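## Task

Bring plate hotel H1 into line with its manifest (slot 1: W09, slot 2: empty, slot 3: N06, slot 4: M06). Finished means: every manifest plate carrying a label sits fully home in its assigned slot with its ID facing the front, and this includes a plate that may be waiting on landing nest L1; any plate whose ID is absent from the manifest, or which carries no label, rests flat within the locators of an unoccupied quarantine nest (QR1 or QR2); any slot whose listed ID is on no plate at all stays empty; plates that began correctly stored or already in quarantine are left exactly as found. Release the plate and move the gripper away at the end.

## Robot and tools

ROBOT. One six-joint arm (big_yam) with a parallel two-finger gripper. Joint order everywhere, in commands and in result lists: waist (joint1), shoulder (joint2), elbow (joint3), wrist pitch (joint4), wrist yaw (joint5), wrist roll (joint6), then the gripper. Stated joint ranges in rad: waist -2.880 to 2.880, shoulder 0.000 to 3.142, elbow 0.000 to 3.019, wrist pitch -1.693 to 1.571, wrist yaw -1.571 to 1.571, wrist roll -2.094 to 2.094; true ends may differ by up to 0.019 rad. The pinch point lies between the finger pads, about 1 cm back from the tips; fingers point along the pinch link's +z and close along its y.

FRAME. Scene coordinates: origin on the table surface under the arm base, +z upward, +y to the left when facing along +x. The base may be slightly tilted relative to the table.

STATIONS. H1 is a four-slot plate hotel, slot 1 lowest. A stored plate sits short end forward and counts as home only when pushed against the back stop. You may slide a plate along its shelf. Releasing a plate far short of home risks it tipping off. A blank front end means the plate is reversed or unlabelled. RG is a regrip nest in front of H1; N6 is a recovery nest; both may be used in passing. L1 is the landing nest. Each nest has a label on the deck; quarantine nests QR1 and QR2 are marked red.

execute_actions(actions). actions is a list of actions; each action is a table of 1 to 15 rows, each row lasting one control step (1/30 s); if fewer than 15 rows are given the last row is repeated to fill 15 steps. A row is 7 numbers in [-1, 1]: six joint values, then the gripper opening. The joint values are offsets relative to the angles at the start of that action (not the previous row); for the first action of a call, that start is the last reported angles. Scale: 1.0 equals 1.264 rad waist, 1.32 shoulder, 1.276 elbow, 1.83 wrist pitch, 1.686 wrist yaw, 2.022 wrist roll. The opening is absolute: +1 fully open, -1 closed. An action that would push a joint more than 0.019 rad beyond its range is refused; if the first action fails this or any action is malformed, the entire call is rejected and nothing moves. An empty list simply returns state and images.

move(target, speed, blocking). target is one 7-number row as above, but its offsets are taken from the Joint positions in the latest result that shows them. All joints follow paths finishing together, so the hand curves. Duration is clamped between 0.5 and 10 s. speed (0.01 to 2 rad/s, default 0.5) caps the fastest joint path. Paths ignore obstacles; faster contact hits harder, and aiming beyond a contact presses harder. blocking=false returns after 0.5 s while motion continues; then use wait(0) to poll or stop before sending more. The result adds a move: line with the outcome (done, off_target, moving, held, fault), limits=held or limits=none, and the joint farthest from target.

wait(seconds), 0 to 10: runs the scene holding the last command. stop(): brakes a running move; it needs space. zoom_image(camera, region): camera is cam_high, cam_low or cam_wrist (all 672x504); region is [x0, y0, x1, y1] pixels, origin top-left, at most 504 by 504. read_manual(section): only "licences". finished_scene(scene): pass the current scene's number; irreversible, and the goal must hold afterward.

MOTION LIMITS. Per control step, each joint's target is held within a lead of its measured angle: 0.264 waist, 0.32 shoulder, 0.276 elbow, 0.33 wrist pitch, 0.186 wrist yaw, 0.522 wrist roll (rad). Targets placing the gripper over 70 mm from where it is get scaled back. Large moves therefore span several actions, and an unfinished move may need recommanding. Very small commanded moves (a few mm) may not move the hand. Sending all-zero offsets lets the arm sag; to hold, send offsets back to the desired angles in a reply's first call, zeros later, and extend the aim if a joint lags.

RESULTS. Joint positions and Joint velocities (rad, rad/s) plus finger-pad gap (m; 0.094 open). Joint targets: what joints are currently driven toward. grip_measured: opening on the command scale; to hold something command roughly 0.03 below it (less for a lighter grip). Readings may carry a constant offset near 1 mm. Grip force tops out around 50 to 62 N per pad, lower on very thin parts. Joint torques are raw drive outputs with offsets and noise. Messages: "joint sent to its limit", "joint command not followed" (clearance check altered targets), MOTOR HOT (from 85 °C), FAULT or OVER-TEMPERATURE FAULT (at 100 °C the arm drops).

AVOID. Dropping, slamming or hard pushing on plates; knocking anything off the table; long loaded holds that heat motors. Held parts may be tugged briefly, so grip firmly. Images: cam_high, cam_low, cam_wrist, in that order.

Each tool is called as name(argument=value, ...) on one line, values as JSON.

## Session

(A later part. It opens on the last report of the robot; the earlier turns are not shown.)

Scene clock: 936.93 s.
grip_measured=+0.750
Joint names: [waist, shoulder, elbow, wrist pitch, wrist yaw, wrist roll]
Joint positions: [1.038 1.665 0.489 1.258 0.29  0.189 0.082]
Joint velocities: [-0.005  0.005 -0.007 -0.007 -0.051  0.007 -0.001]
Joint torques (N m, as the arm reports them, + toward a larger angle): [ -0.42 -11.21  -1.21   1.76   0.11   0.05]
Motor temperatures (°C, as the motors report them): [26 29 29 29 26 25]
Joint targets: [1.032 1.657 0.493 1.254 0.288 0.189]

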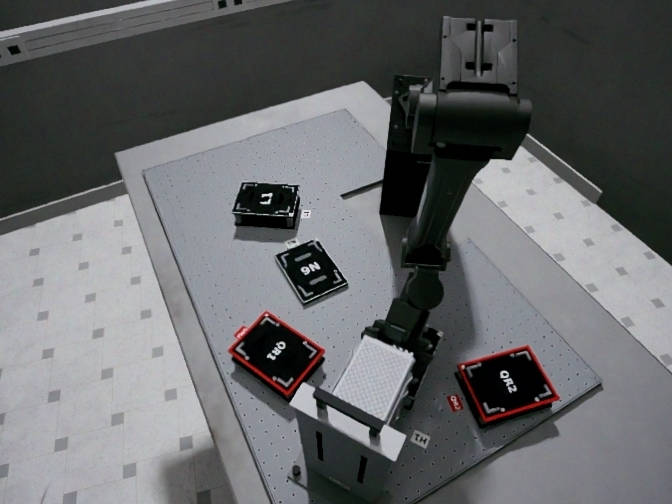

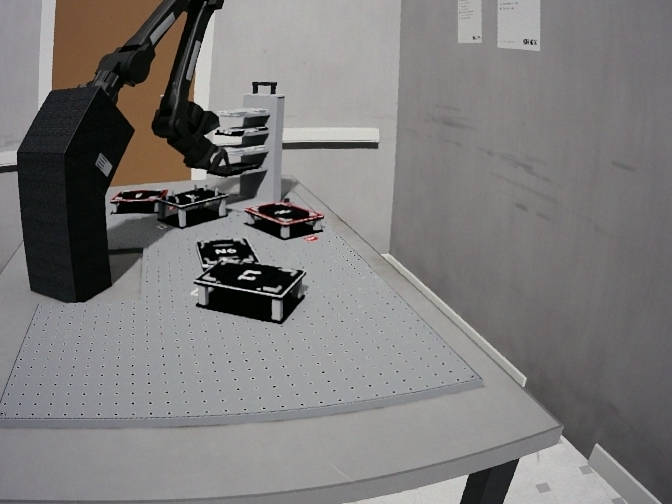

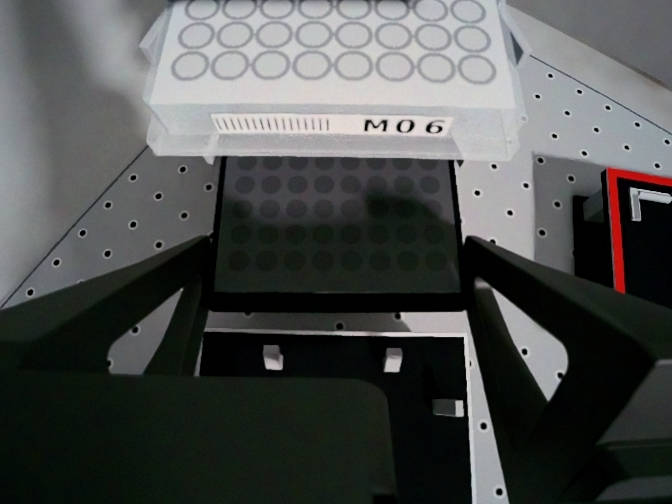

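move(target=[-0.02152,-0.15606,0.01411,-0.2323,-0.03956,0.03126,0.93], speed=0.4)

zoom_image(camera="cam_wrist", region=[130, 100, 550, 415])

zoom_image(camera="cam_low", region=[150, 70, 310, 190])

Scene clock: 978.43 s.
grip_measured=+0.928
Joint names: [waist, shoulder, elbow, wrist pitch, wrist yaw, wrist roll]
Joint positions: [1.02  1.471 0.5   0.842 0.225 0.242 0.091]
Joint velocities: [-0.005 -0.005  0.012  0.007 -0.037  0.051  0.001]
Joint torques (N m, as the arm reports them, + toward a larger angle): [ -0.41 -11.34   0.6    1.32   0.09   0.17]
Motor temperatures (°C, as the motors report them): [26 29 29 29 26 25]
Joint targets: [1.010 1.459 0.507 0.832 0.223 0.252]
move: done; limits=none; farthest joint: the shoulder, 0.012 radians from its target (0.206 radians at the start)

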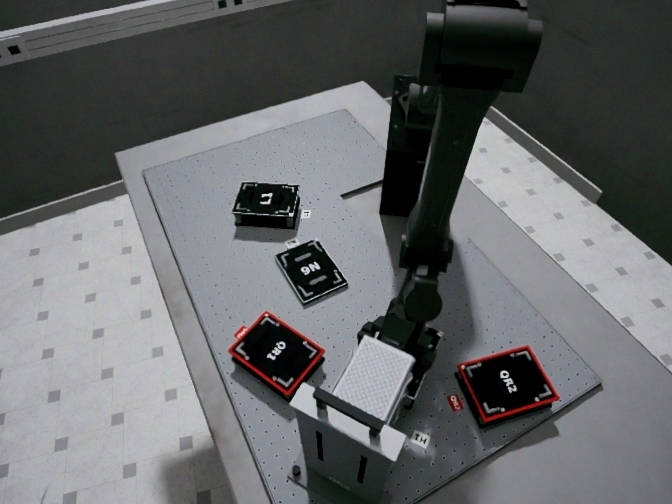

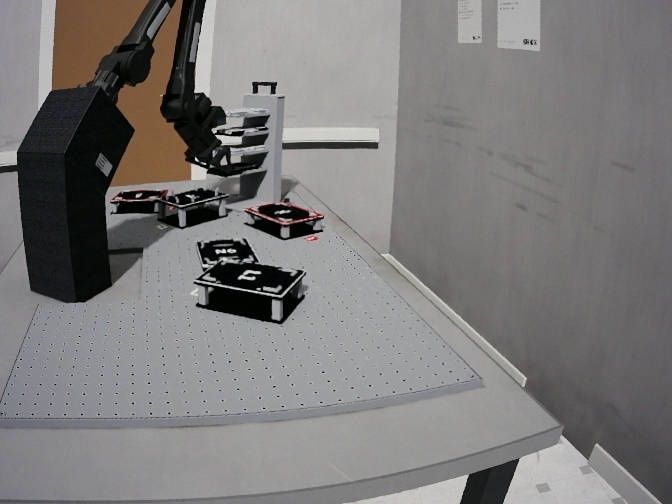

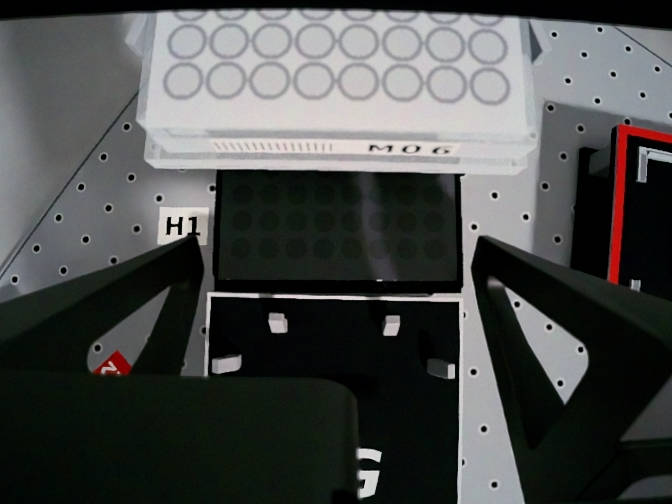

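Region (130, 100, 550, 415) of cam_wrist's 672x504 image, scaled by 1.200, with more detail than that image has; it fills the top 378 rows of this view, and the rest is white.

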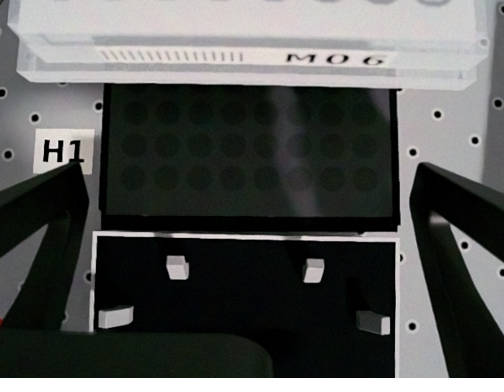

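Region (150, 70, 310, 190) of cam_low's 672x504 image, scaled by 3.150, with more detail than that image has; it fills the top 378 rows of this view, and the rest is white.

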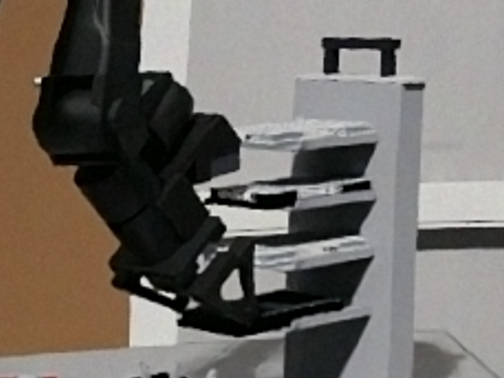

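execute_actions(actions=[[[-0.0079,-0.004,0.0055,-0.0055,-0.0012,0.0049,0.93],[-0.0079,0.002,0.0055,-0.0055,-0.0012,0.0049,0.92],[-0.0079,0.006,0.0055,-0.0055,-0.0012,0.0049,0.91],[-0.0079,0.0075,0.0055,-0.0055,-0.0012,0.0049,0.90],[-0.0079,0.0085,0.0055,-0.0055,-0.0012,0.0049,0.89],[-0.0079,0.0095,0.0055,-0.0055,-0.0012,0.0049,0.88],[-0.0079,0.0095,0.0055,-0.0055,-0.0012,0.0049,0.87],[-0.0079,0.0095,0.0055,-0.0055,-0.0012,0.0049,0.86],[-0.0079,0.0095,0.0055,-0.0055,-0.0012,0.0049,0.85],[-0.0079,0.0095,0.0055,-0.0055,-0.0012,0.0049,0.84],[-0.0079,0.0095,0.0055,-0.0055,-0.0012,0.0049,0.83]]])

zoom_image(camera="cam_wrist", region=[130, 100, 550, 415])

Scene clock: 998.23 s.
grip_measured=+0.832
Joint names: [waist, shoulder, elbow, wrist pitch, wrist yaw, wrist roll]
Joint positions: [1.02  1.471 0.5   0.842 0.225 0.242 0.086]
Joint velocities: [ 0.005 -0.005  0.002 -0.002  0.022 -0.007  0.   ]
Joint torques (N m, as the arm reports them, + toward a larger angle): [-0.65 -9.13  0.59  1.33  0.1   0.12]
Motor temperatures (°C, as the motors report them): [26 29 29 28 26 25]
Joint targets: [1.010 1.484 0.507 0.832 0.223 0.251]

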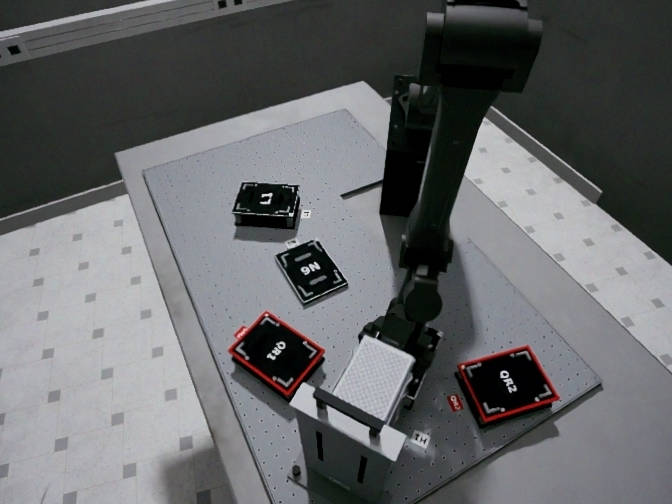

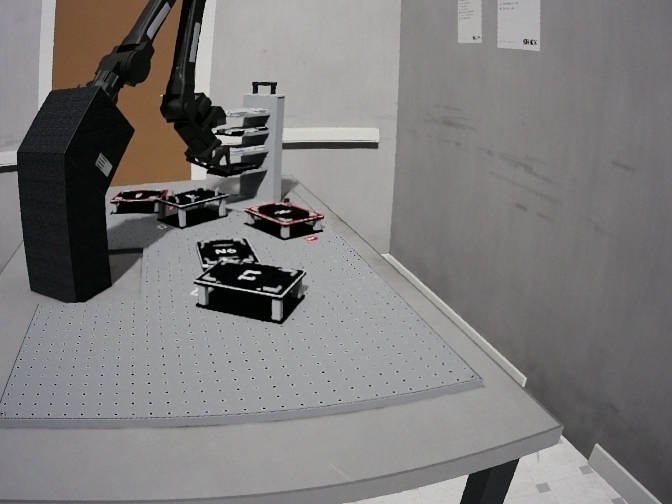

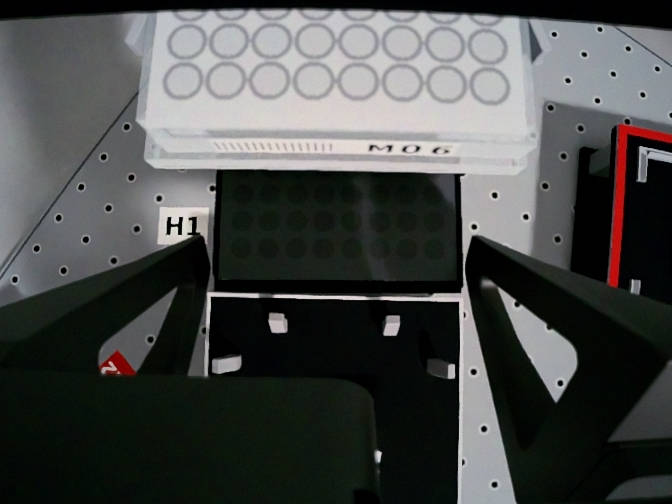

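Region (130, 100, 550, 415) of cam_wrist's 672x504 image, scaled by 1.200, with more detail than that image has; it fills the top 378 rows of this view, and the rest is white.

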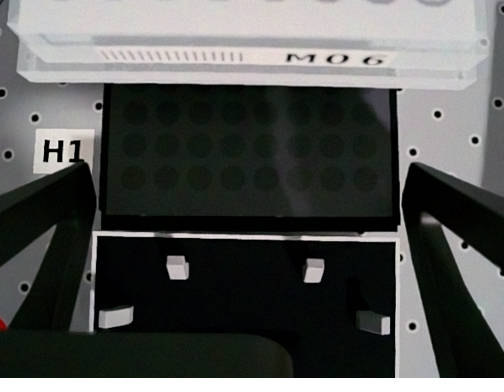

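execute_actions(actions=[[[-0.0079,0.0105,0.0055,-0.0055,-0.0012,0.0049,0.83],[-0.0079,0.0113,0.0055,-0.0055,-0.0012,0.0049,0.83],[-0.0079,0.0121,0.0055,-0.0055,-0.0012,0.0049,0.83],[-0.0079,0.0121,0.0055,-0.0055,-0.0012,0.0049,0.83],[-0.0079,0.0121,0.0055,-0.0055,-0.0012,0.0049,0.83],[-0.0079,0.0121,0.0055,-0.0055,-0.0012,0.0049,0.82],[-0.0079,0.0121,0.0055,-0.0055,-0.0012,0.0049,0.81],[-0.0079,0.0121,0.0055,-0.0055,-0.0012,0.0049,0.80],[-0.0079,0.0121,0.0055,-0.0055,-0.0012,0.0049,0.79],[-0.0079,0.0121,0.0055,-0.0055,-0.0012,0.0049,0.78],[-0.0079,0.0121,0.0055,-0.0055,-0.0012,0.0049,0.77],[-0.0079,0.0121,0.0055,-0.0055,-0.0012,0.0049,0.76],[-0.0079,0.0121,0.0055,-0.0055,-0.0012,0.0049,0.75],[-0.0079,0.0121,0.0055,-0.0055,-0.0012,0.0049,0.745],[-0.0079,0.0121,0.0055,-0.0055,-0.0012,0.0049,0.74]]])

zoom_image(camera="cam_wrist", region=[130, 100, 550, 415])

Scene clock: 1012.07 s.
grip_measured=+0.746
Joint names: [waist, shoulder, elbow, wrist pitch, wrist yaw, wrist roll]
Joint positions: [1.02  1.475 0.5   0.842 0.225 0.242 0.082]
Joint velocities: [-0.015  0.005  0.012 -0.007  0.007 -0.037 -0.003]
Joint torques (N m, as the arm reports them, + toward a larger angle): [-0.34 -9.58  0.49  1.26  0.1   0.13]
Motor temperatures (°C, as the motors report them): [26 29 29 28 26 25]
Joint targets: [1.010 1.487 0.507 0.832 0.224 0.252]

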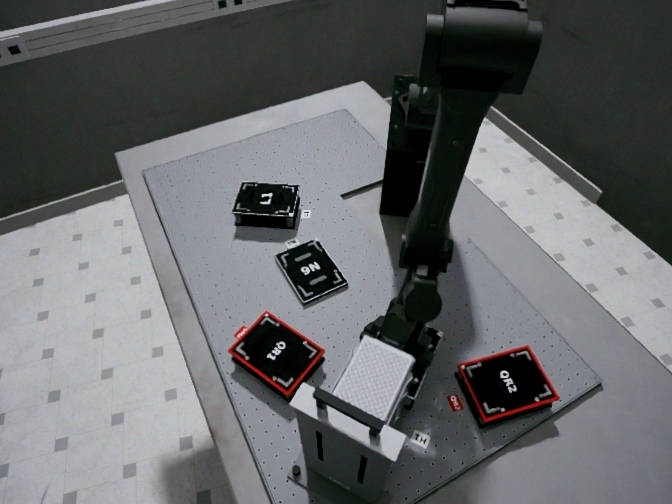

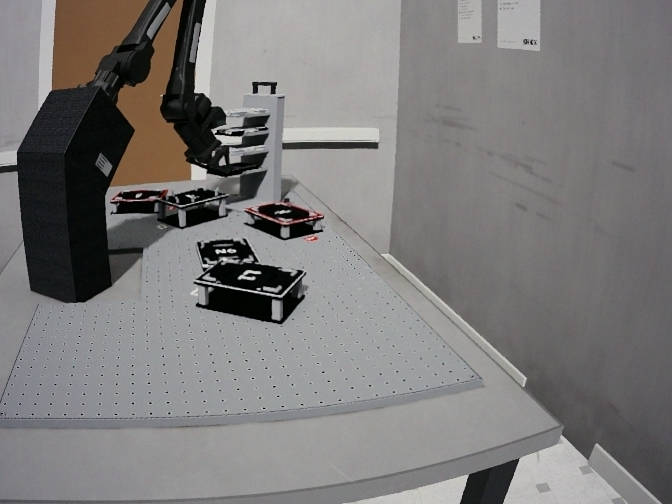

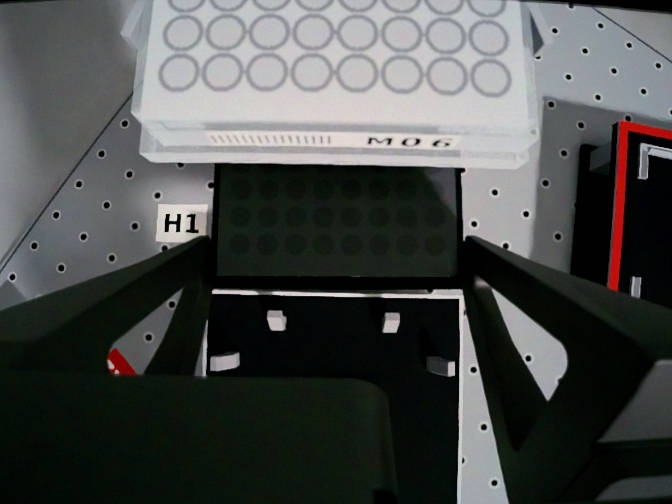

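Region (130, 100, 550, 415) of cam_wrist's 672x504 image, scaled by 1.200, with more detail than that image has; it fills the top 378 rows of this view, and the rest is white.

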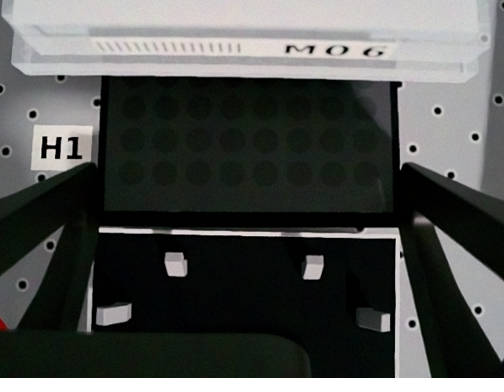

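execute_actions(actions=[[[-0.0079,0.0091,0.0055,-0.0055,-0.0012,0.0049,0.735],[-0.0079,0.0091,0.0055,-0.0055,-0.0012,0.0049,0.73],[-0.0079,0.0091,0.0055,-0.0055,-0.0012,0.0049,0.725],[-0.0079,0.0091,0.0055,-0.0055,-0.0012,0.0049,0.72],[-0.0079,0.0091,0.0055,-0.0055,-0.0012,0.0049,0.715],[-0.0079,0.0091,0.0055,-0.0055,-0.0012,0.0049,0.71],[-0.0079,0.0091,0.0055,-0.0055,-0.0012,0.0049,0.705],[-0.0079,0.0091,0.0055,-0.0055,-0.0012,0.0049,0.70],[-0.0079,0.0091,0.0055,-0.0055,-0.0012,0.0049,0.695],[-0.0079,0.0091,0.0055,-0.0055,-0.0012,0.0049,0.69],[-0.0079,0.0091,0.0055,-0.0055,-0.0012,0.0049,0.684],[-0.0079,0.0091,0.0055,-0.0055,-0.0012,0.0049,0.678],[-0.0079,0.0091,0.0055,-0.0055,-0.0012,0.0049,0.672],[-0.0079,0.0091,0.0055,-0.0055,-0.0012,0.0049,0.666],[-0.0079,0.0091,0.0055,-0.0055,-0.0012,0.0049,0.66]]])

zoom_image(camera="cam_wrist", region=[130, 100, 550, 415])

Scene clock: 1029.53 s.
grip_measured=+0.682
Joint names: [waist, shoulder, elbow, wrist pitch, wrist yaw, wrist roll]
Joint positions: [1.02  1.475 0.5   0.842 0.225 0.242 0.079]
Joint velocities: [-0.005 -0.005  0.007 -0.012 -0.007 -0.037  0.001]
Joint torques (N m, as the arm reports them, + toward a larger angle): [-0.41 -9.48  0.56  1.35  0.1   0.14]
Motor temperatures (°C, as the motors report them): [26 29 29 28 26 25]
Joint targets: [1.010 1.487 0.507 0.832 0.224 0.252]

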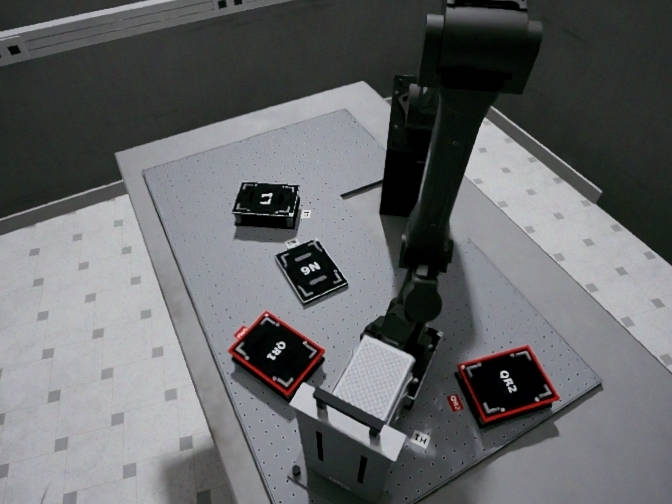

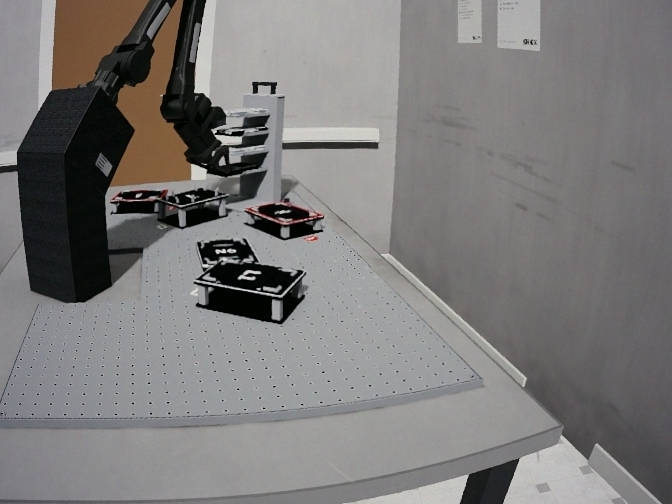

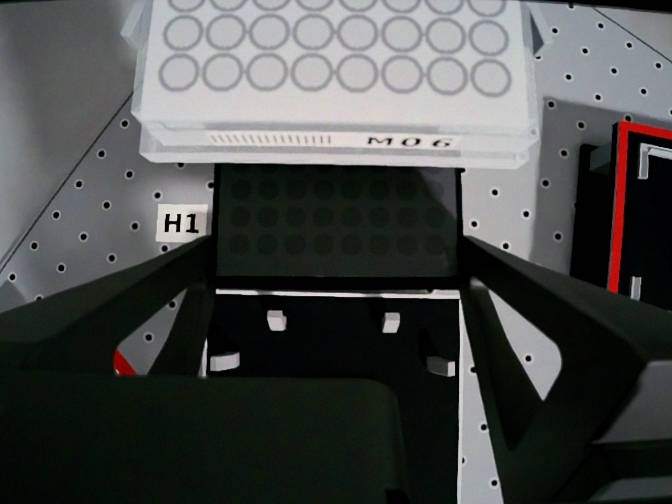

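Region (130, 100, 550, 415) of cam_wrist's 672x504 image, scaled by 1.200, with more detail than that image has; it fills the top 378 rows of this view, and the rest is white.

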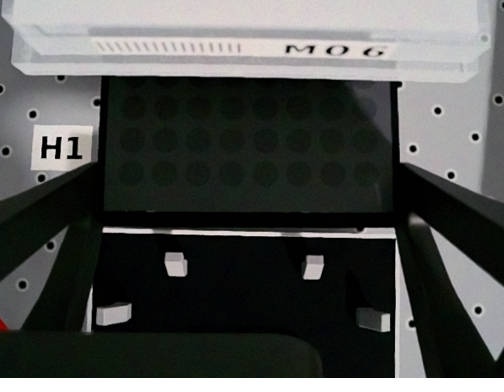

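execute_actions(actions=[[[-0.0079,0.0091,0.0055,-0.0055,-0.0012,0.0049,0.657],[-0.0079,0.0091,0.0055,-0.0055,-0.0012,0.0049,0.654],[-0.0079,0.0091,0.0055,-0.0055,-0.0012,0.0049,0.651],[-0.0079,0.0091,0.0055,-0.0055,-0.0012,0.0049,0.648],[-0.0079,0.0091,0.0055,-0.0055,-0.0012,0.0049,0.645],[-0.0079,0.0091,0.0055,-0.0055,-0.0012,0.0049,0.642]]])

Scene clock: 1037.77 s.
grip_measured=+0.682
Joint names: [waist, shoulder, elbow, wrist pitch, wrist yaw, wrist roll]
Joint positions: [1.02  1.475 0.5   0.842 0.225 0.242 0.079]
Joint velocities: [ 0.005  0.005 -0.012 -0.012  0.037  0.007  0.   ]
Joint torques (N m, as the arm reports them, + toward a larger angle): [-0.45 -9.28  0.43  1.34  0.12  0.14]
Motor temperatures (°C, as the motors report them): [26 29 29 28 26 25]
Joint targets: [1.010 1.487 0.507 0.832 0.223 0.252]

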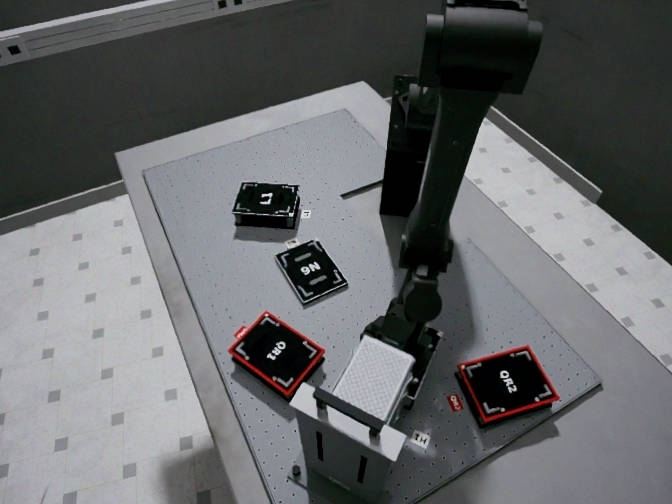

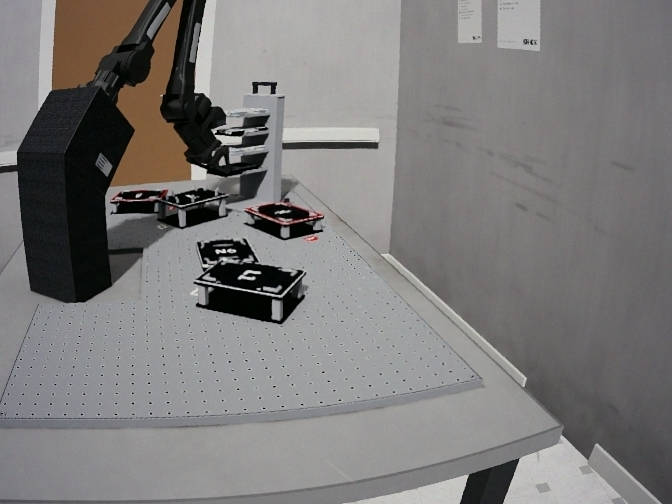

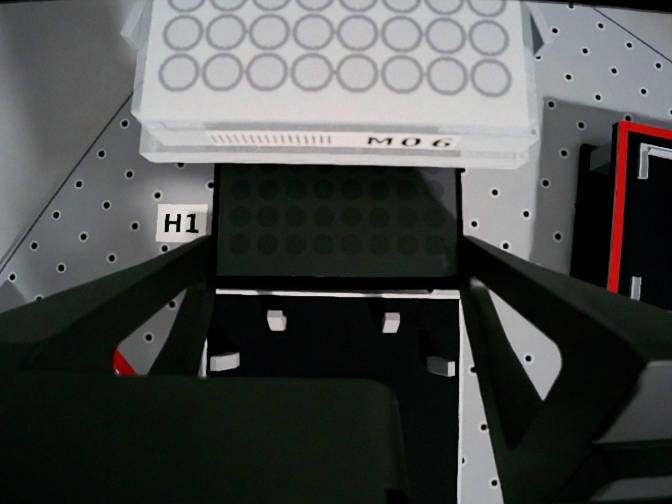

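execute_actions(actions=[[[0.0,0.0091,-0.003,0.003,0.0005,0.0045,0.642],[0.0084,0.0093,-0.0131,0.0130,0.0027,0.0046,0.642],[0.0099,0.0096,-0.0165,0.0156,0.0039,0.0047,0.642],[0.0119,0.0099,-0.0212,0.0190,0.0054,0.0049,0.642],[0.0144,0.0103,-0.0269,0.0232,0.0073,0.0051,0.642],[0.0172,0.0108,-0.0332,0.0279,0.0093,0.0054,0.642],[0.0202,0.0113,-0.0401,0.0330,0.0116,0.0056,0.642],[0.0233,0.0117,-0.0471,0.0381,0.0138,0.0059,0.642],[0.0263,0.0122,-0.0540,0.0432,0.0161,0.0061,0.642],[0.0291,0.0127,-0.0603,0.0479,0.0182,0.0064,0.642],[0.0316,0.0131,-0.0660,0.0521,0.0200,0.0066,0.642],[0.0336,0.0134,-0.0707,0.0555,0.0215,0.0068,0.642],[0.0351,0.0137,-0.0741,0.0581,0.0227,0.0069,0.642],[0.0361,0.0138,-0.0763,0.0597,0.0234,0.0070,0.642],[0.0364,0.0139,-0.0770,0.0602,0.0236,0.0070,0.642]]])

wait(seconds=0.4)

Scene clock: 1124.13 s.
grip_measured=+0.682
Joint names: [waist, shoulder, elbow, wrist pitch, wrist yaw, wrist roll]
Joint positions: [1.057 1.483 0.41  0.926 0.261 0.244 0.079]
Joint velocities: [ 0.054  0.005 -0.115  0.105  0.007 -0.022  0.001]
Joint torques (N m, as the arm reports them, + toward a larger angle): [ 1.27 -8.85 -0.89  2.57  0.36  0.14]
Motor temperatures (°C, as the motors report them): [26 29 28 28 26 25]
Joint targets: [1.066 1.493 0.401 0.952 0.265 0.256]

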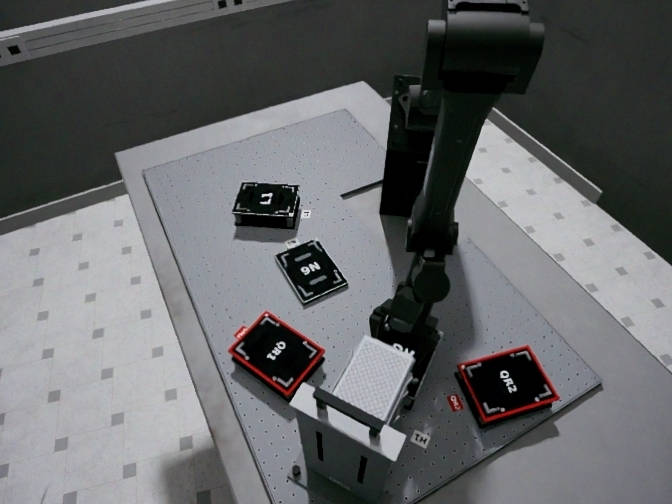

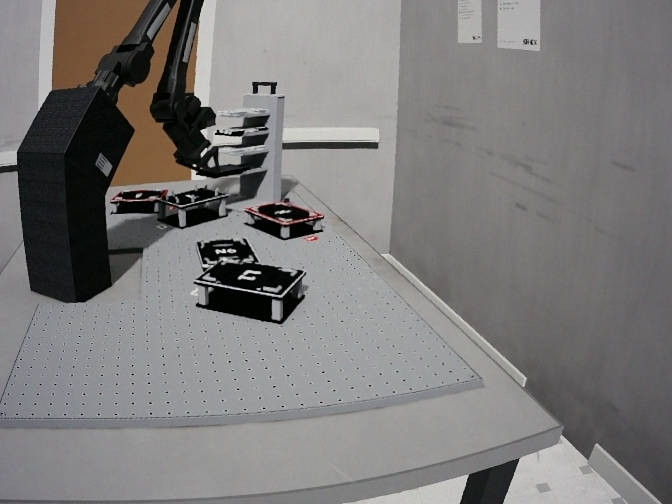

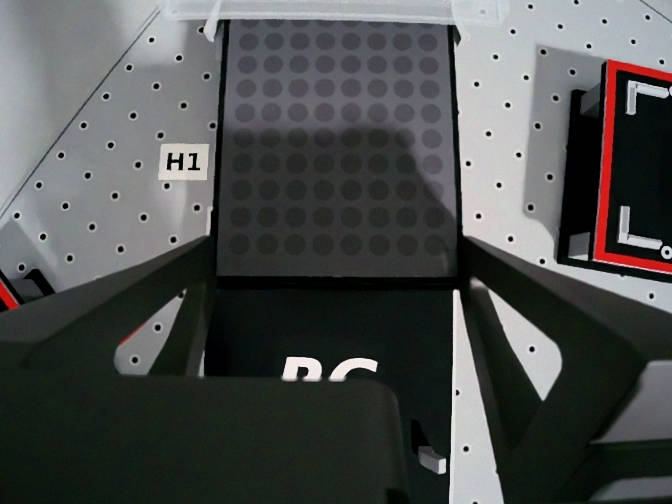

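Scene clock: 1124.53 s.
grip_measured=+0.682
Joint names: [waist, shoulder, elbow, wrist pitch, wrist yaw, wrist roll]
Joint positions: [1.059 1.484 0.406 0.933 0.262 0.245 0.079]
Joint velocities: [-0.015  0.005 -0.007  0.007  0.007  0.022 -0.   ]
Joint torques (N m, as the arm reports them, + toward a larger angle): [ 1.14 -9.14 -1.28  2.62  0.32  0.12]
Motor temperatures (°C, as the motors report them): [26 29 28 28 26 25]
Joint targets: [1.066 1.493 0.402 0.952 0.265 0.256]
wait: 0.40 s; at rest by 0.30 s

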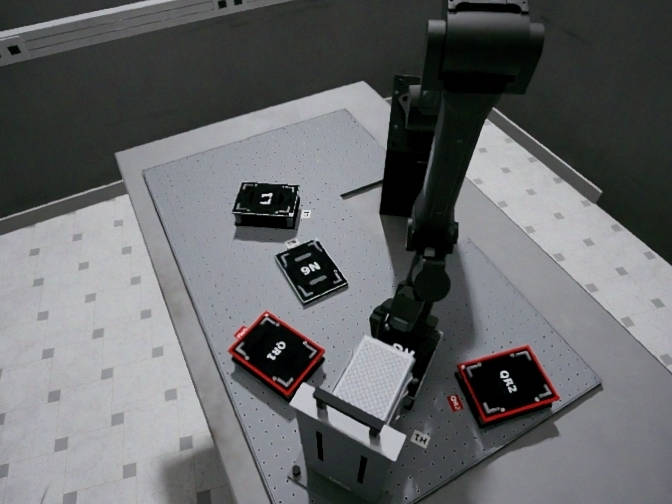

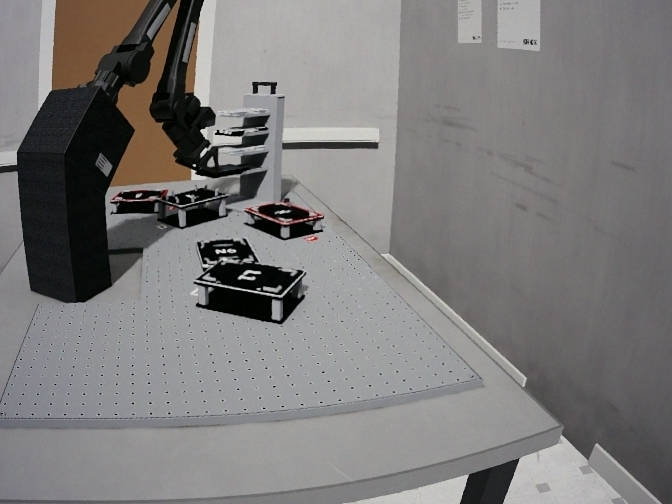

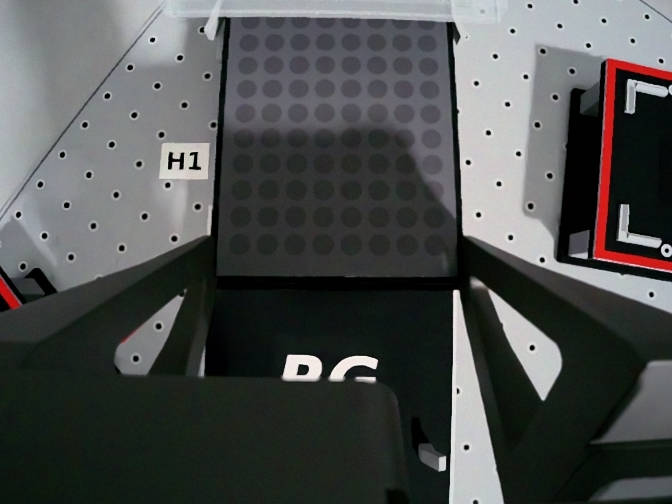

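execute_actions(actions=[[[0.0068,0.0080,-0.0039,0.0135,0.0022,0.0050,0.642],[0.0082,0.0090,-0.0062,0.0185,0.0032,0.0051,0.642],[0.0105,0.0107,-0.0099,0.0228,0.0050,0.0054,0.642],[0.0136,0.0130,-0.0149,0.0278,0.0074,0.0057,0.642],[0.0173,0.0159,-0.0210,0.0341,0.0102,0.0062,0.642],[0.0215,0.0190,-0.0277,0.0410,0.0134,0.0066,0.642],[0.0261,0.0224,-0.0351,0.0485,0.0169,0.0071,0.642],[0.0306,0.0258,-0.0425,0.0560,0.0204,0.0077,0.642],[0.0352,0.0292,-0.0499,0.0635,0.0239,0.0082,0.642],[0.0394,0.0324,-0.0567,0.0705,0.0271,0.0087,0.642],[0.0431,0.0352,-0.0627,0.0766,0.0299,0.0091,0.642],[0.0462,0.0375,-0.0677,0.0817,0.0323,0.0094,0.642],[0.0485,0.0392,-0.0714,0.0855,0.0341,0.0097,0.642],[0.0499,0.0402,-0.0737,0.0878,0.0351,0.0098,0.642],[0.0504,0.0406,-0.0745,0.0886,0.0355,0.0099,0.642]]])

wait(seconds=0.4)

Scene clock: 1147.87 s.
grip_measured=+0.682
Joint names: [waist, shoulder, elbow, wrist pitch, wrist yaw, wrist roll]
Joint positions: [1.113 1.529 0.324 1.064 0.318 0.253 0.079]
Joint velocities: [ 0.063  0.083 -0.154  0.12   0.007  0.066 -0.001]
Joint torques (N m, as the arm reports them, + toward a larger angle): [ 1.62 -8.5  -2.27  2.68  0.36  0.16]
Motor temperatures (°C, as the motors report them): [26 29 28 29 26 25]
Joint targets: [1.122 1.538 0.311 1.095 0.322 0.266]

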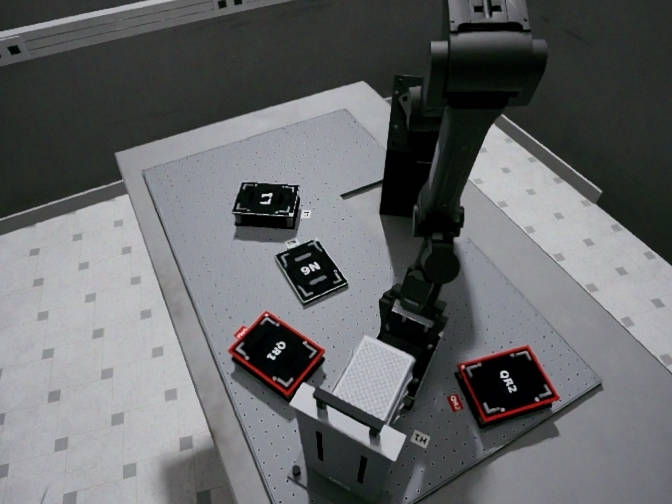

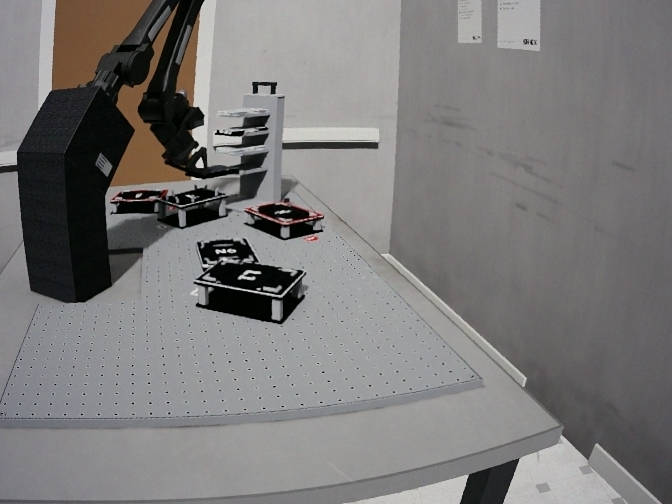

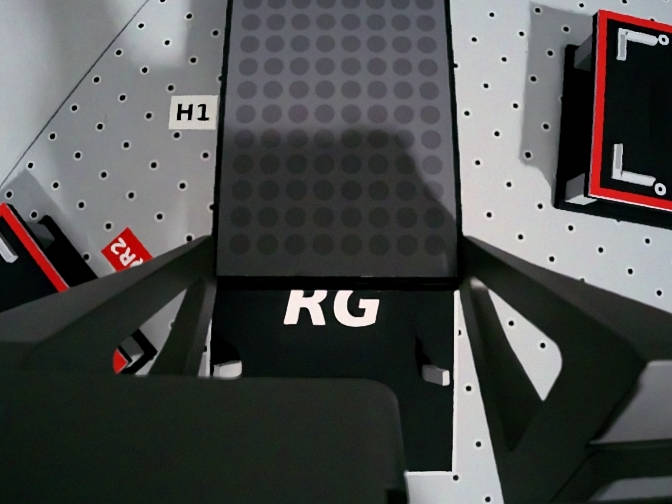

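Scene clock: 1148.27 s.
grip_measured=+0.682
Joint names: [waist, shoulder, elbow, wrist pitch, wrist yaw, wrist roll]
Joint positions: [1.115 1.532 0.318 1.075 0.319 0.255 0.079]
Joint velocities: [ 0.005 -0.005 -0.002 -0.007 -0.007 -0.081  0.   ]
Joint torques (N m, as the arm reports them, + toward a larger angle): [ 1.47 -8.2  -2.55  2.53  0.31  0.11]
Motor temperatures (°C, as the motors report them): [26 29 28 29 26 25]
Joint targets: [1.123 1.538 0.311 1.095 0.322 0.265]
wait: 0.40 s; at rest by 0.33 s

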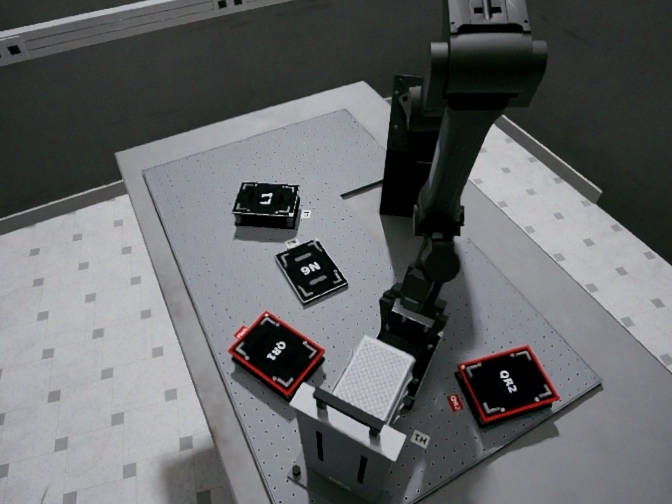

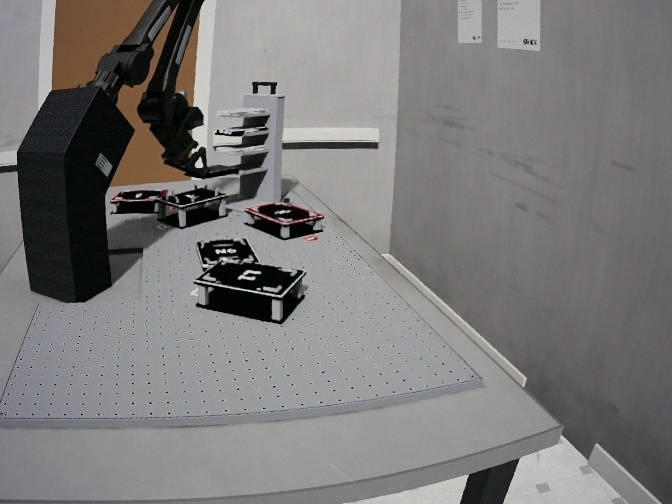

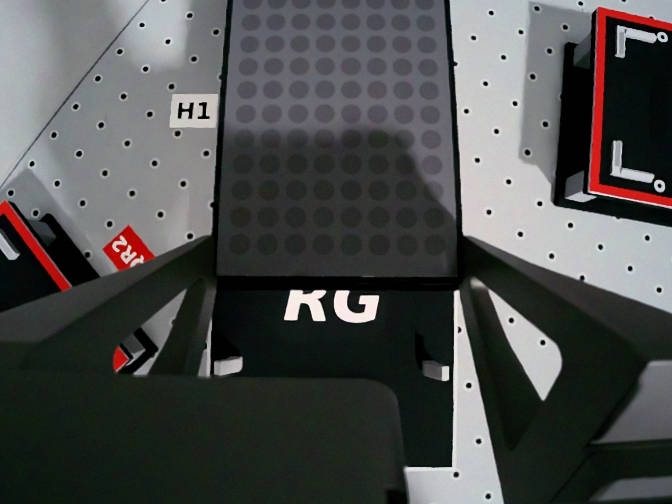

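zoom_image(camera="cam_wrist", region=[0, 170, 240, 400])

zoom_image(camera="cam_wrist", region=[472, 0, 672, 250])

zoom_image(camera="cam_wrist", region=[190, 260, 490, 500])

Region (0, 170, 240, 400) of cam_wrist's 672x504 image, scaled by 2.100, with more detail than that image has; it fills the top 483 rows of this view, and the rest is white.

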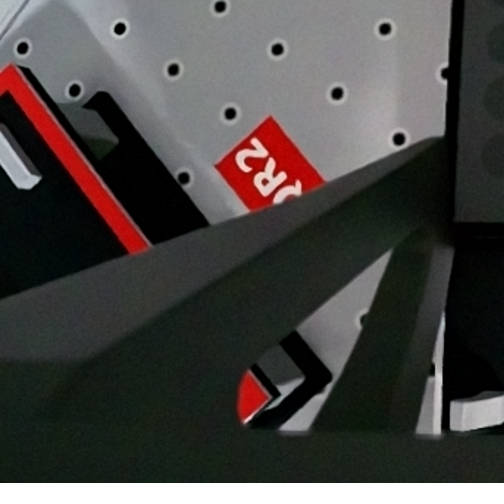

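Region (472, 0, 672, 250) of cam_wrist's 672x504 image, scaled by 2.016, with more detail than that image has; it fills the left 403 columns of this view, and the rest is white.

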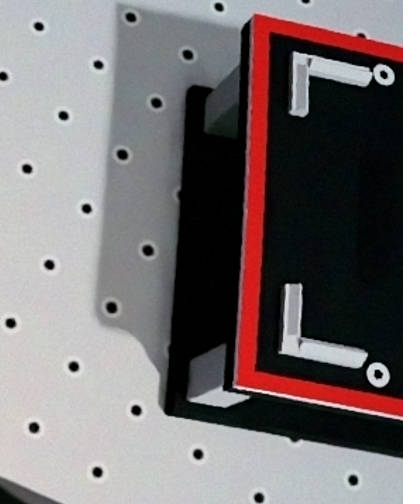

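Region (190, 260, 490, 500) of cam_wrist's 672x504 image, scaled by 1.680, with more detail than that image has; it fills the top 403 rows of this view, and the rest is white.

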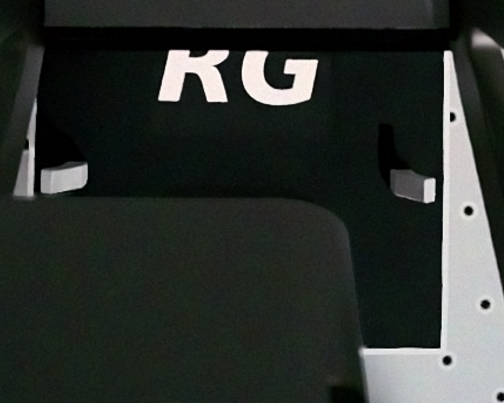

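move(target=[0.0894,0.20977,-0.07798,0.20295,0.06358,0.01251,0.642], speed=0.45)

Scene clock: 1208.00 s.
grip_measured=+0.682
Joint names: [waist, shoulder, elbow, wrist pitch, wrist yaw, wrist roll]
Joint positions: [1.219 1.805 0.249 1.427 0.423 0.27  0.079]
Joint velocities: [ 0.005 -0.005 -0.002  0.002  0.022  0.037 -0.   ]
Joint torques (N m, as the arm reports them, + toward a larger angle): [ 2.31 -7.57 -6.69  2.65  0.33  0.14]
Motor temperatures (°C, as the motors report them): [26 28 29 29 26 25]
Joint targets: [1.228 1.809 0.219 1.446 0.426 0.281]
move: off_target; limits=none; farthest joint: the elbow, 0.031 radians from its target (0.100 radians at the start)

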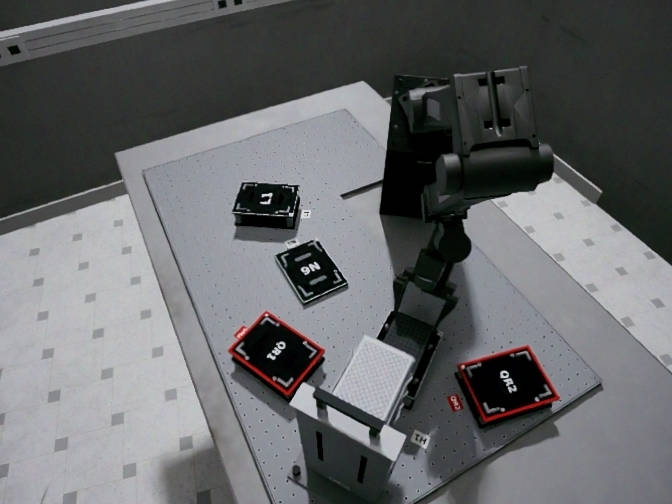

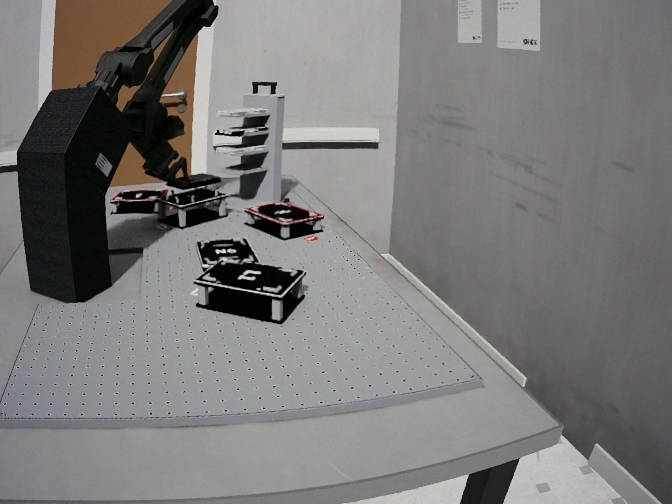

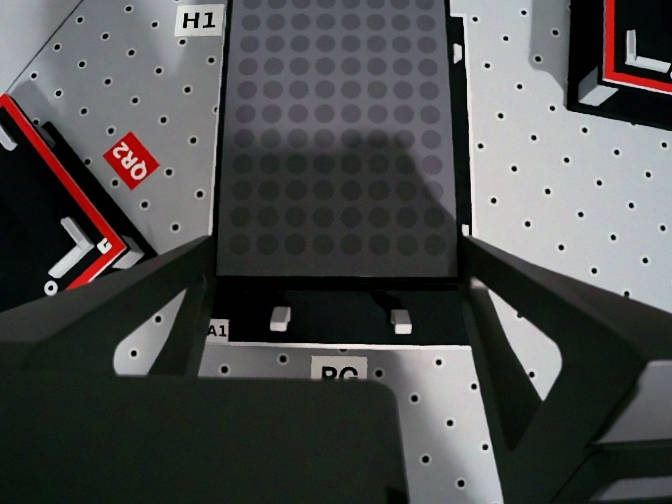

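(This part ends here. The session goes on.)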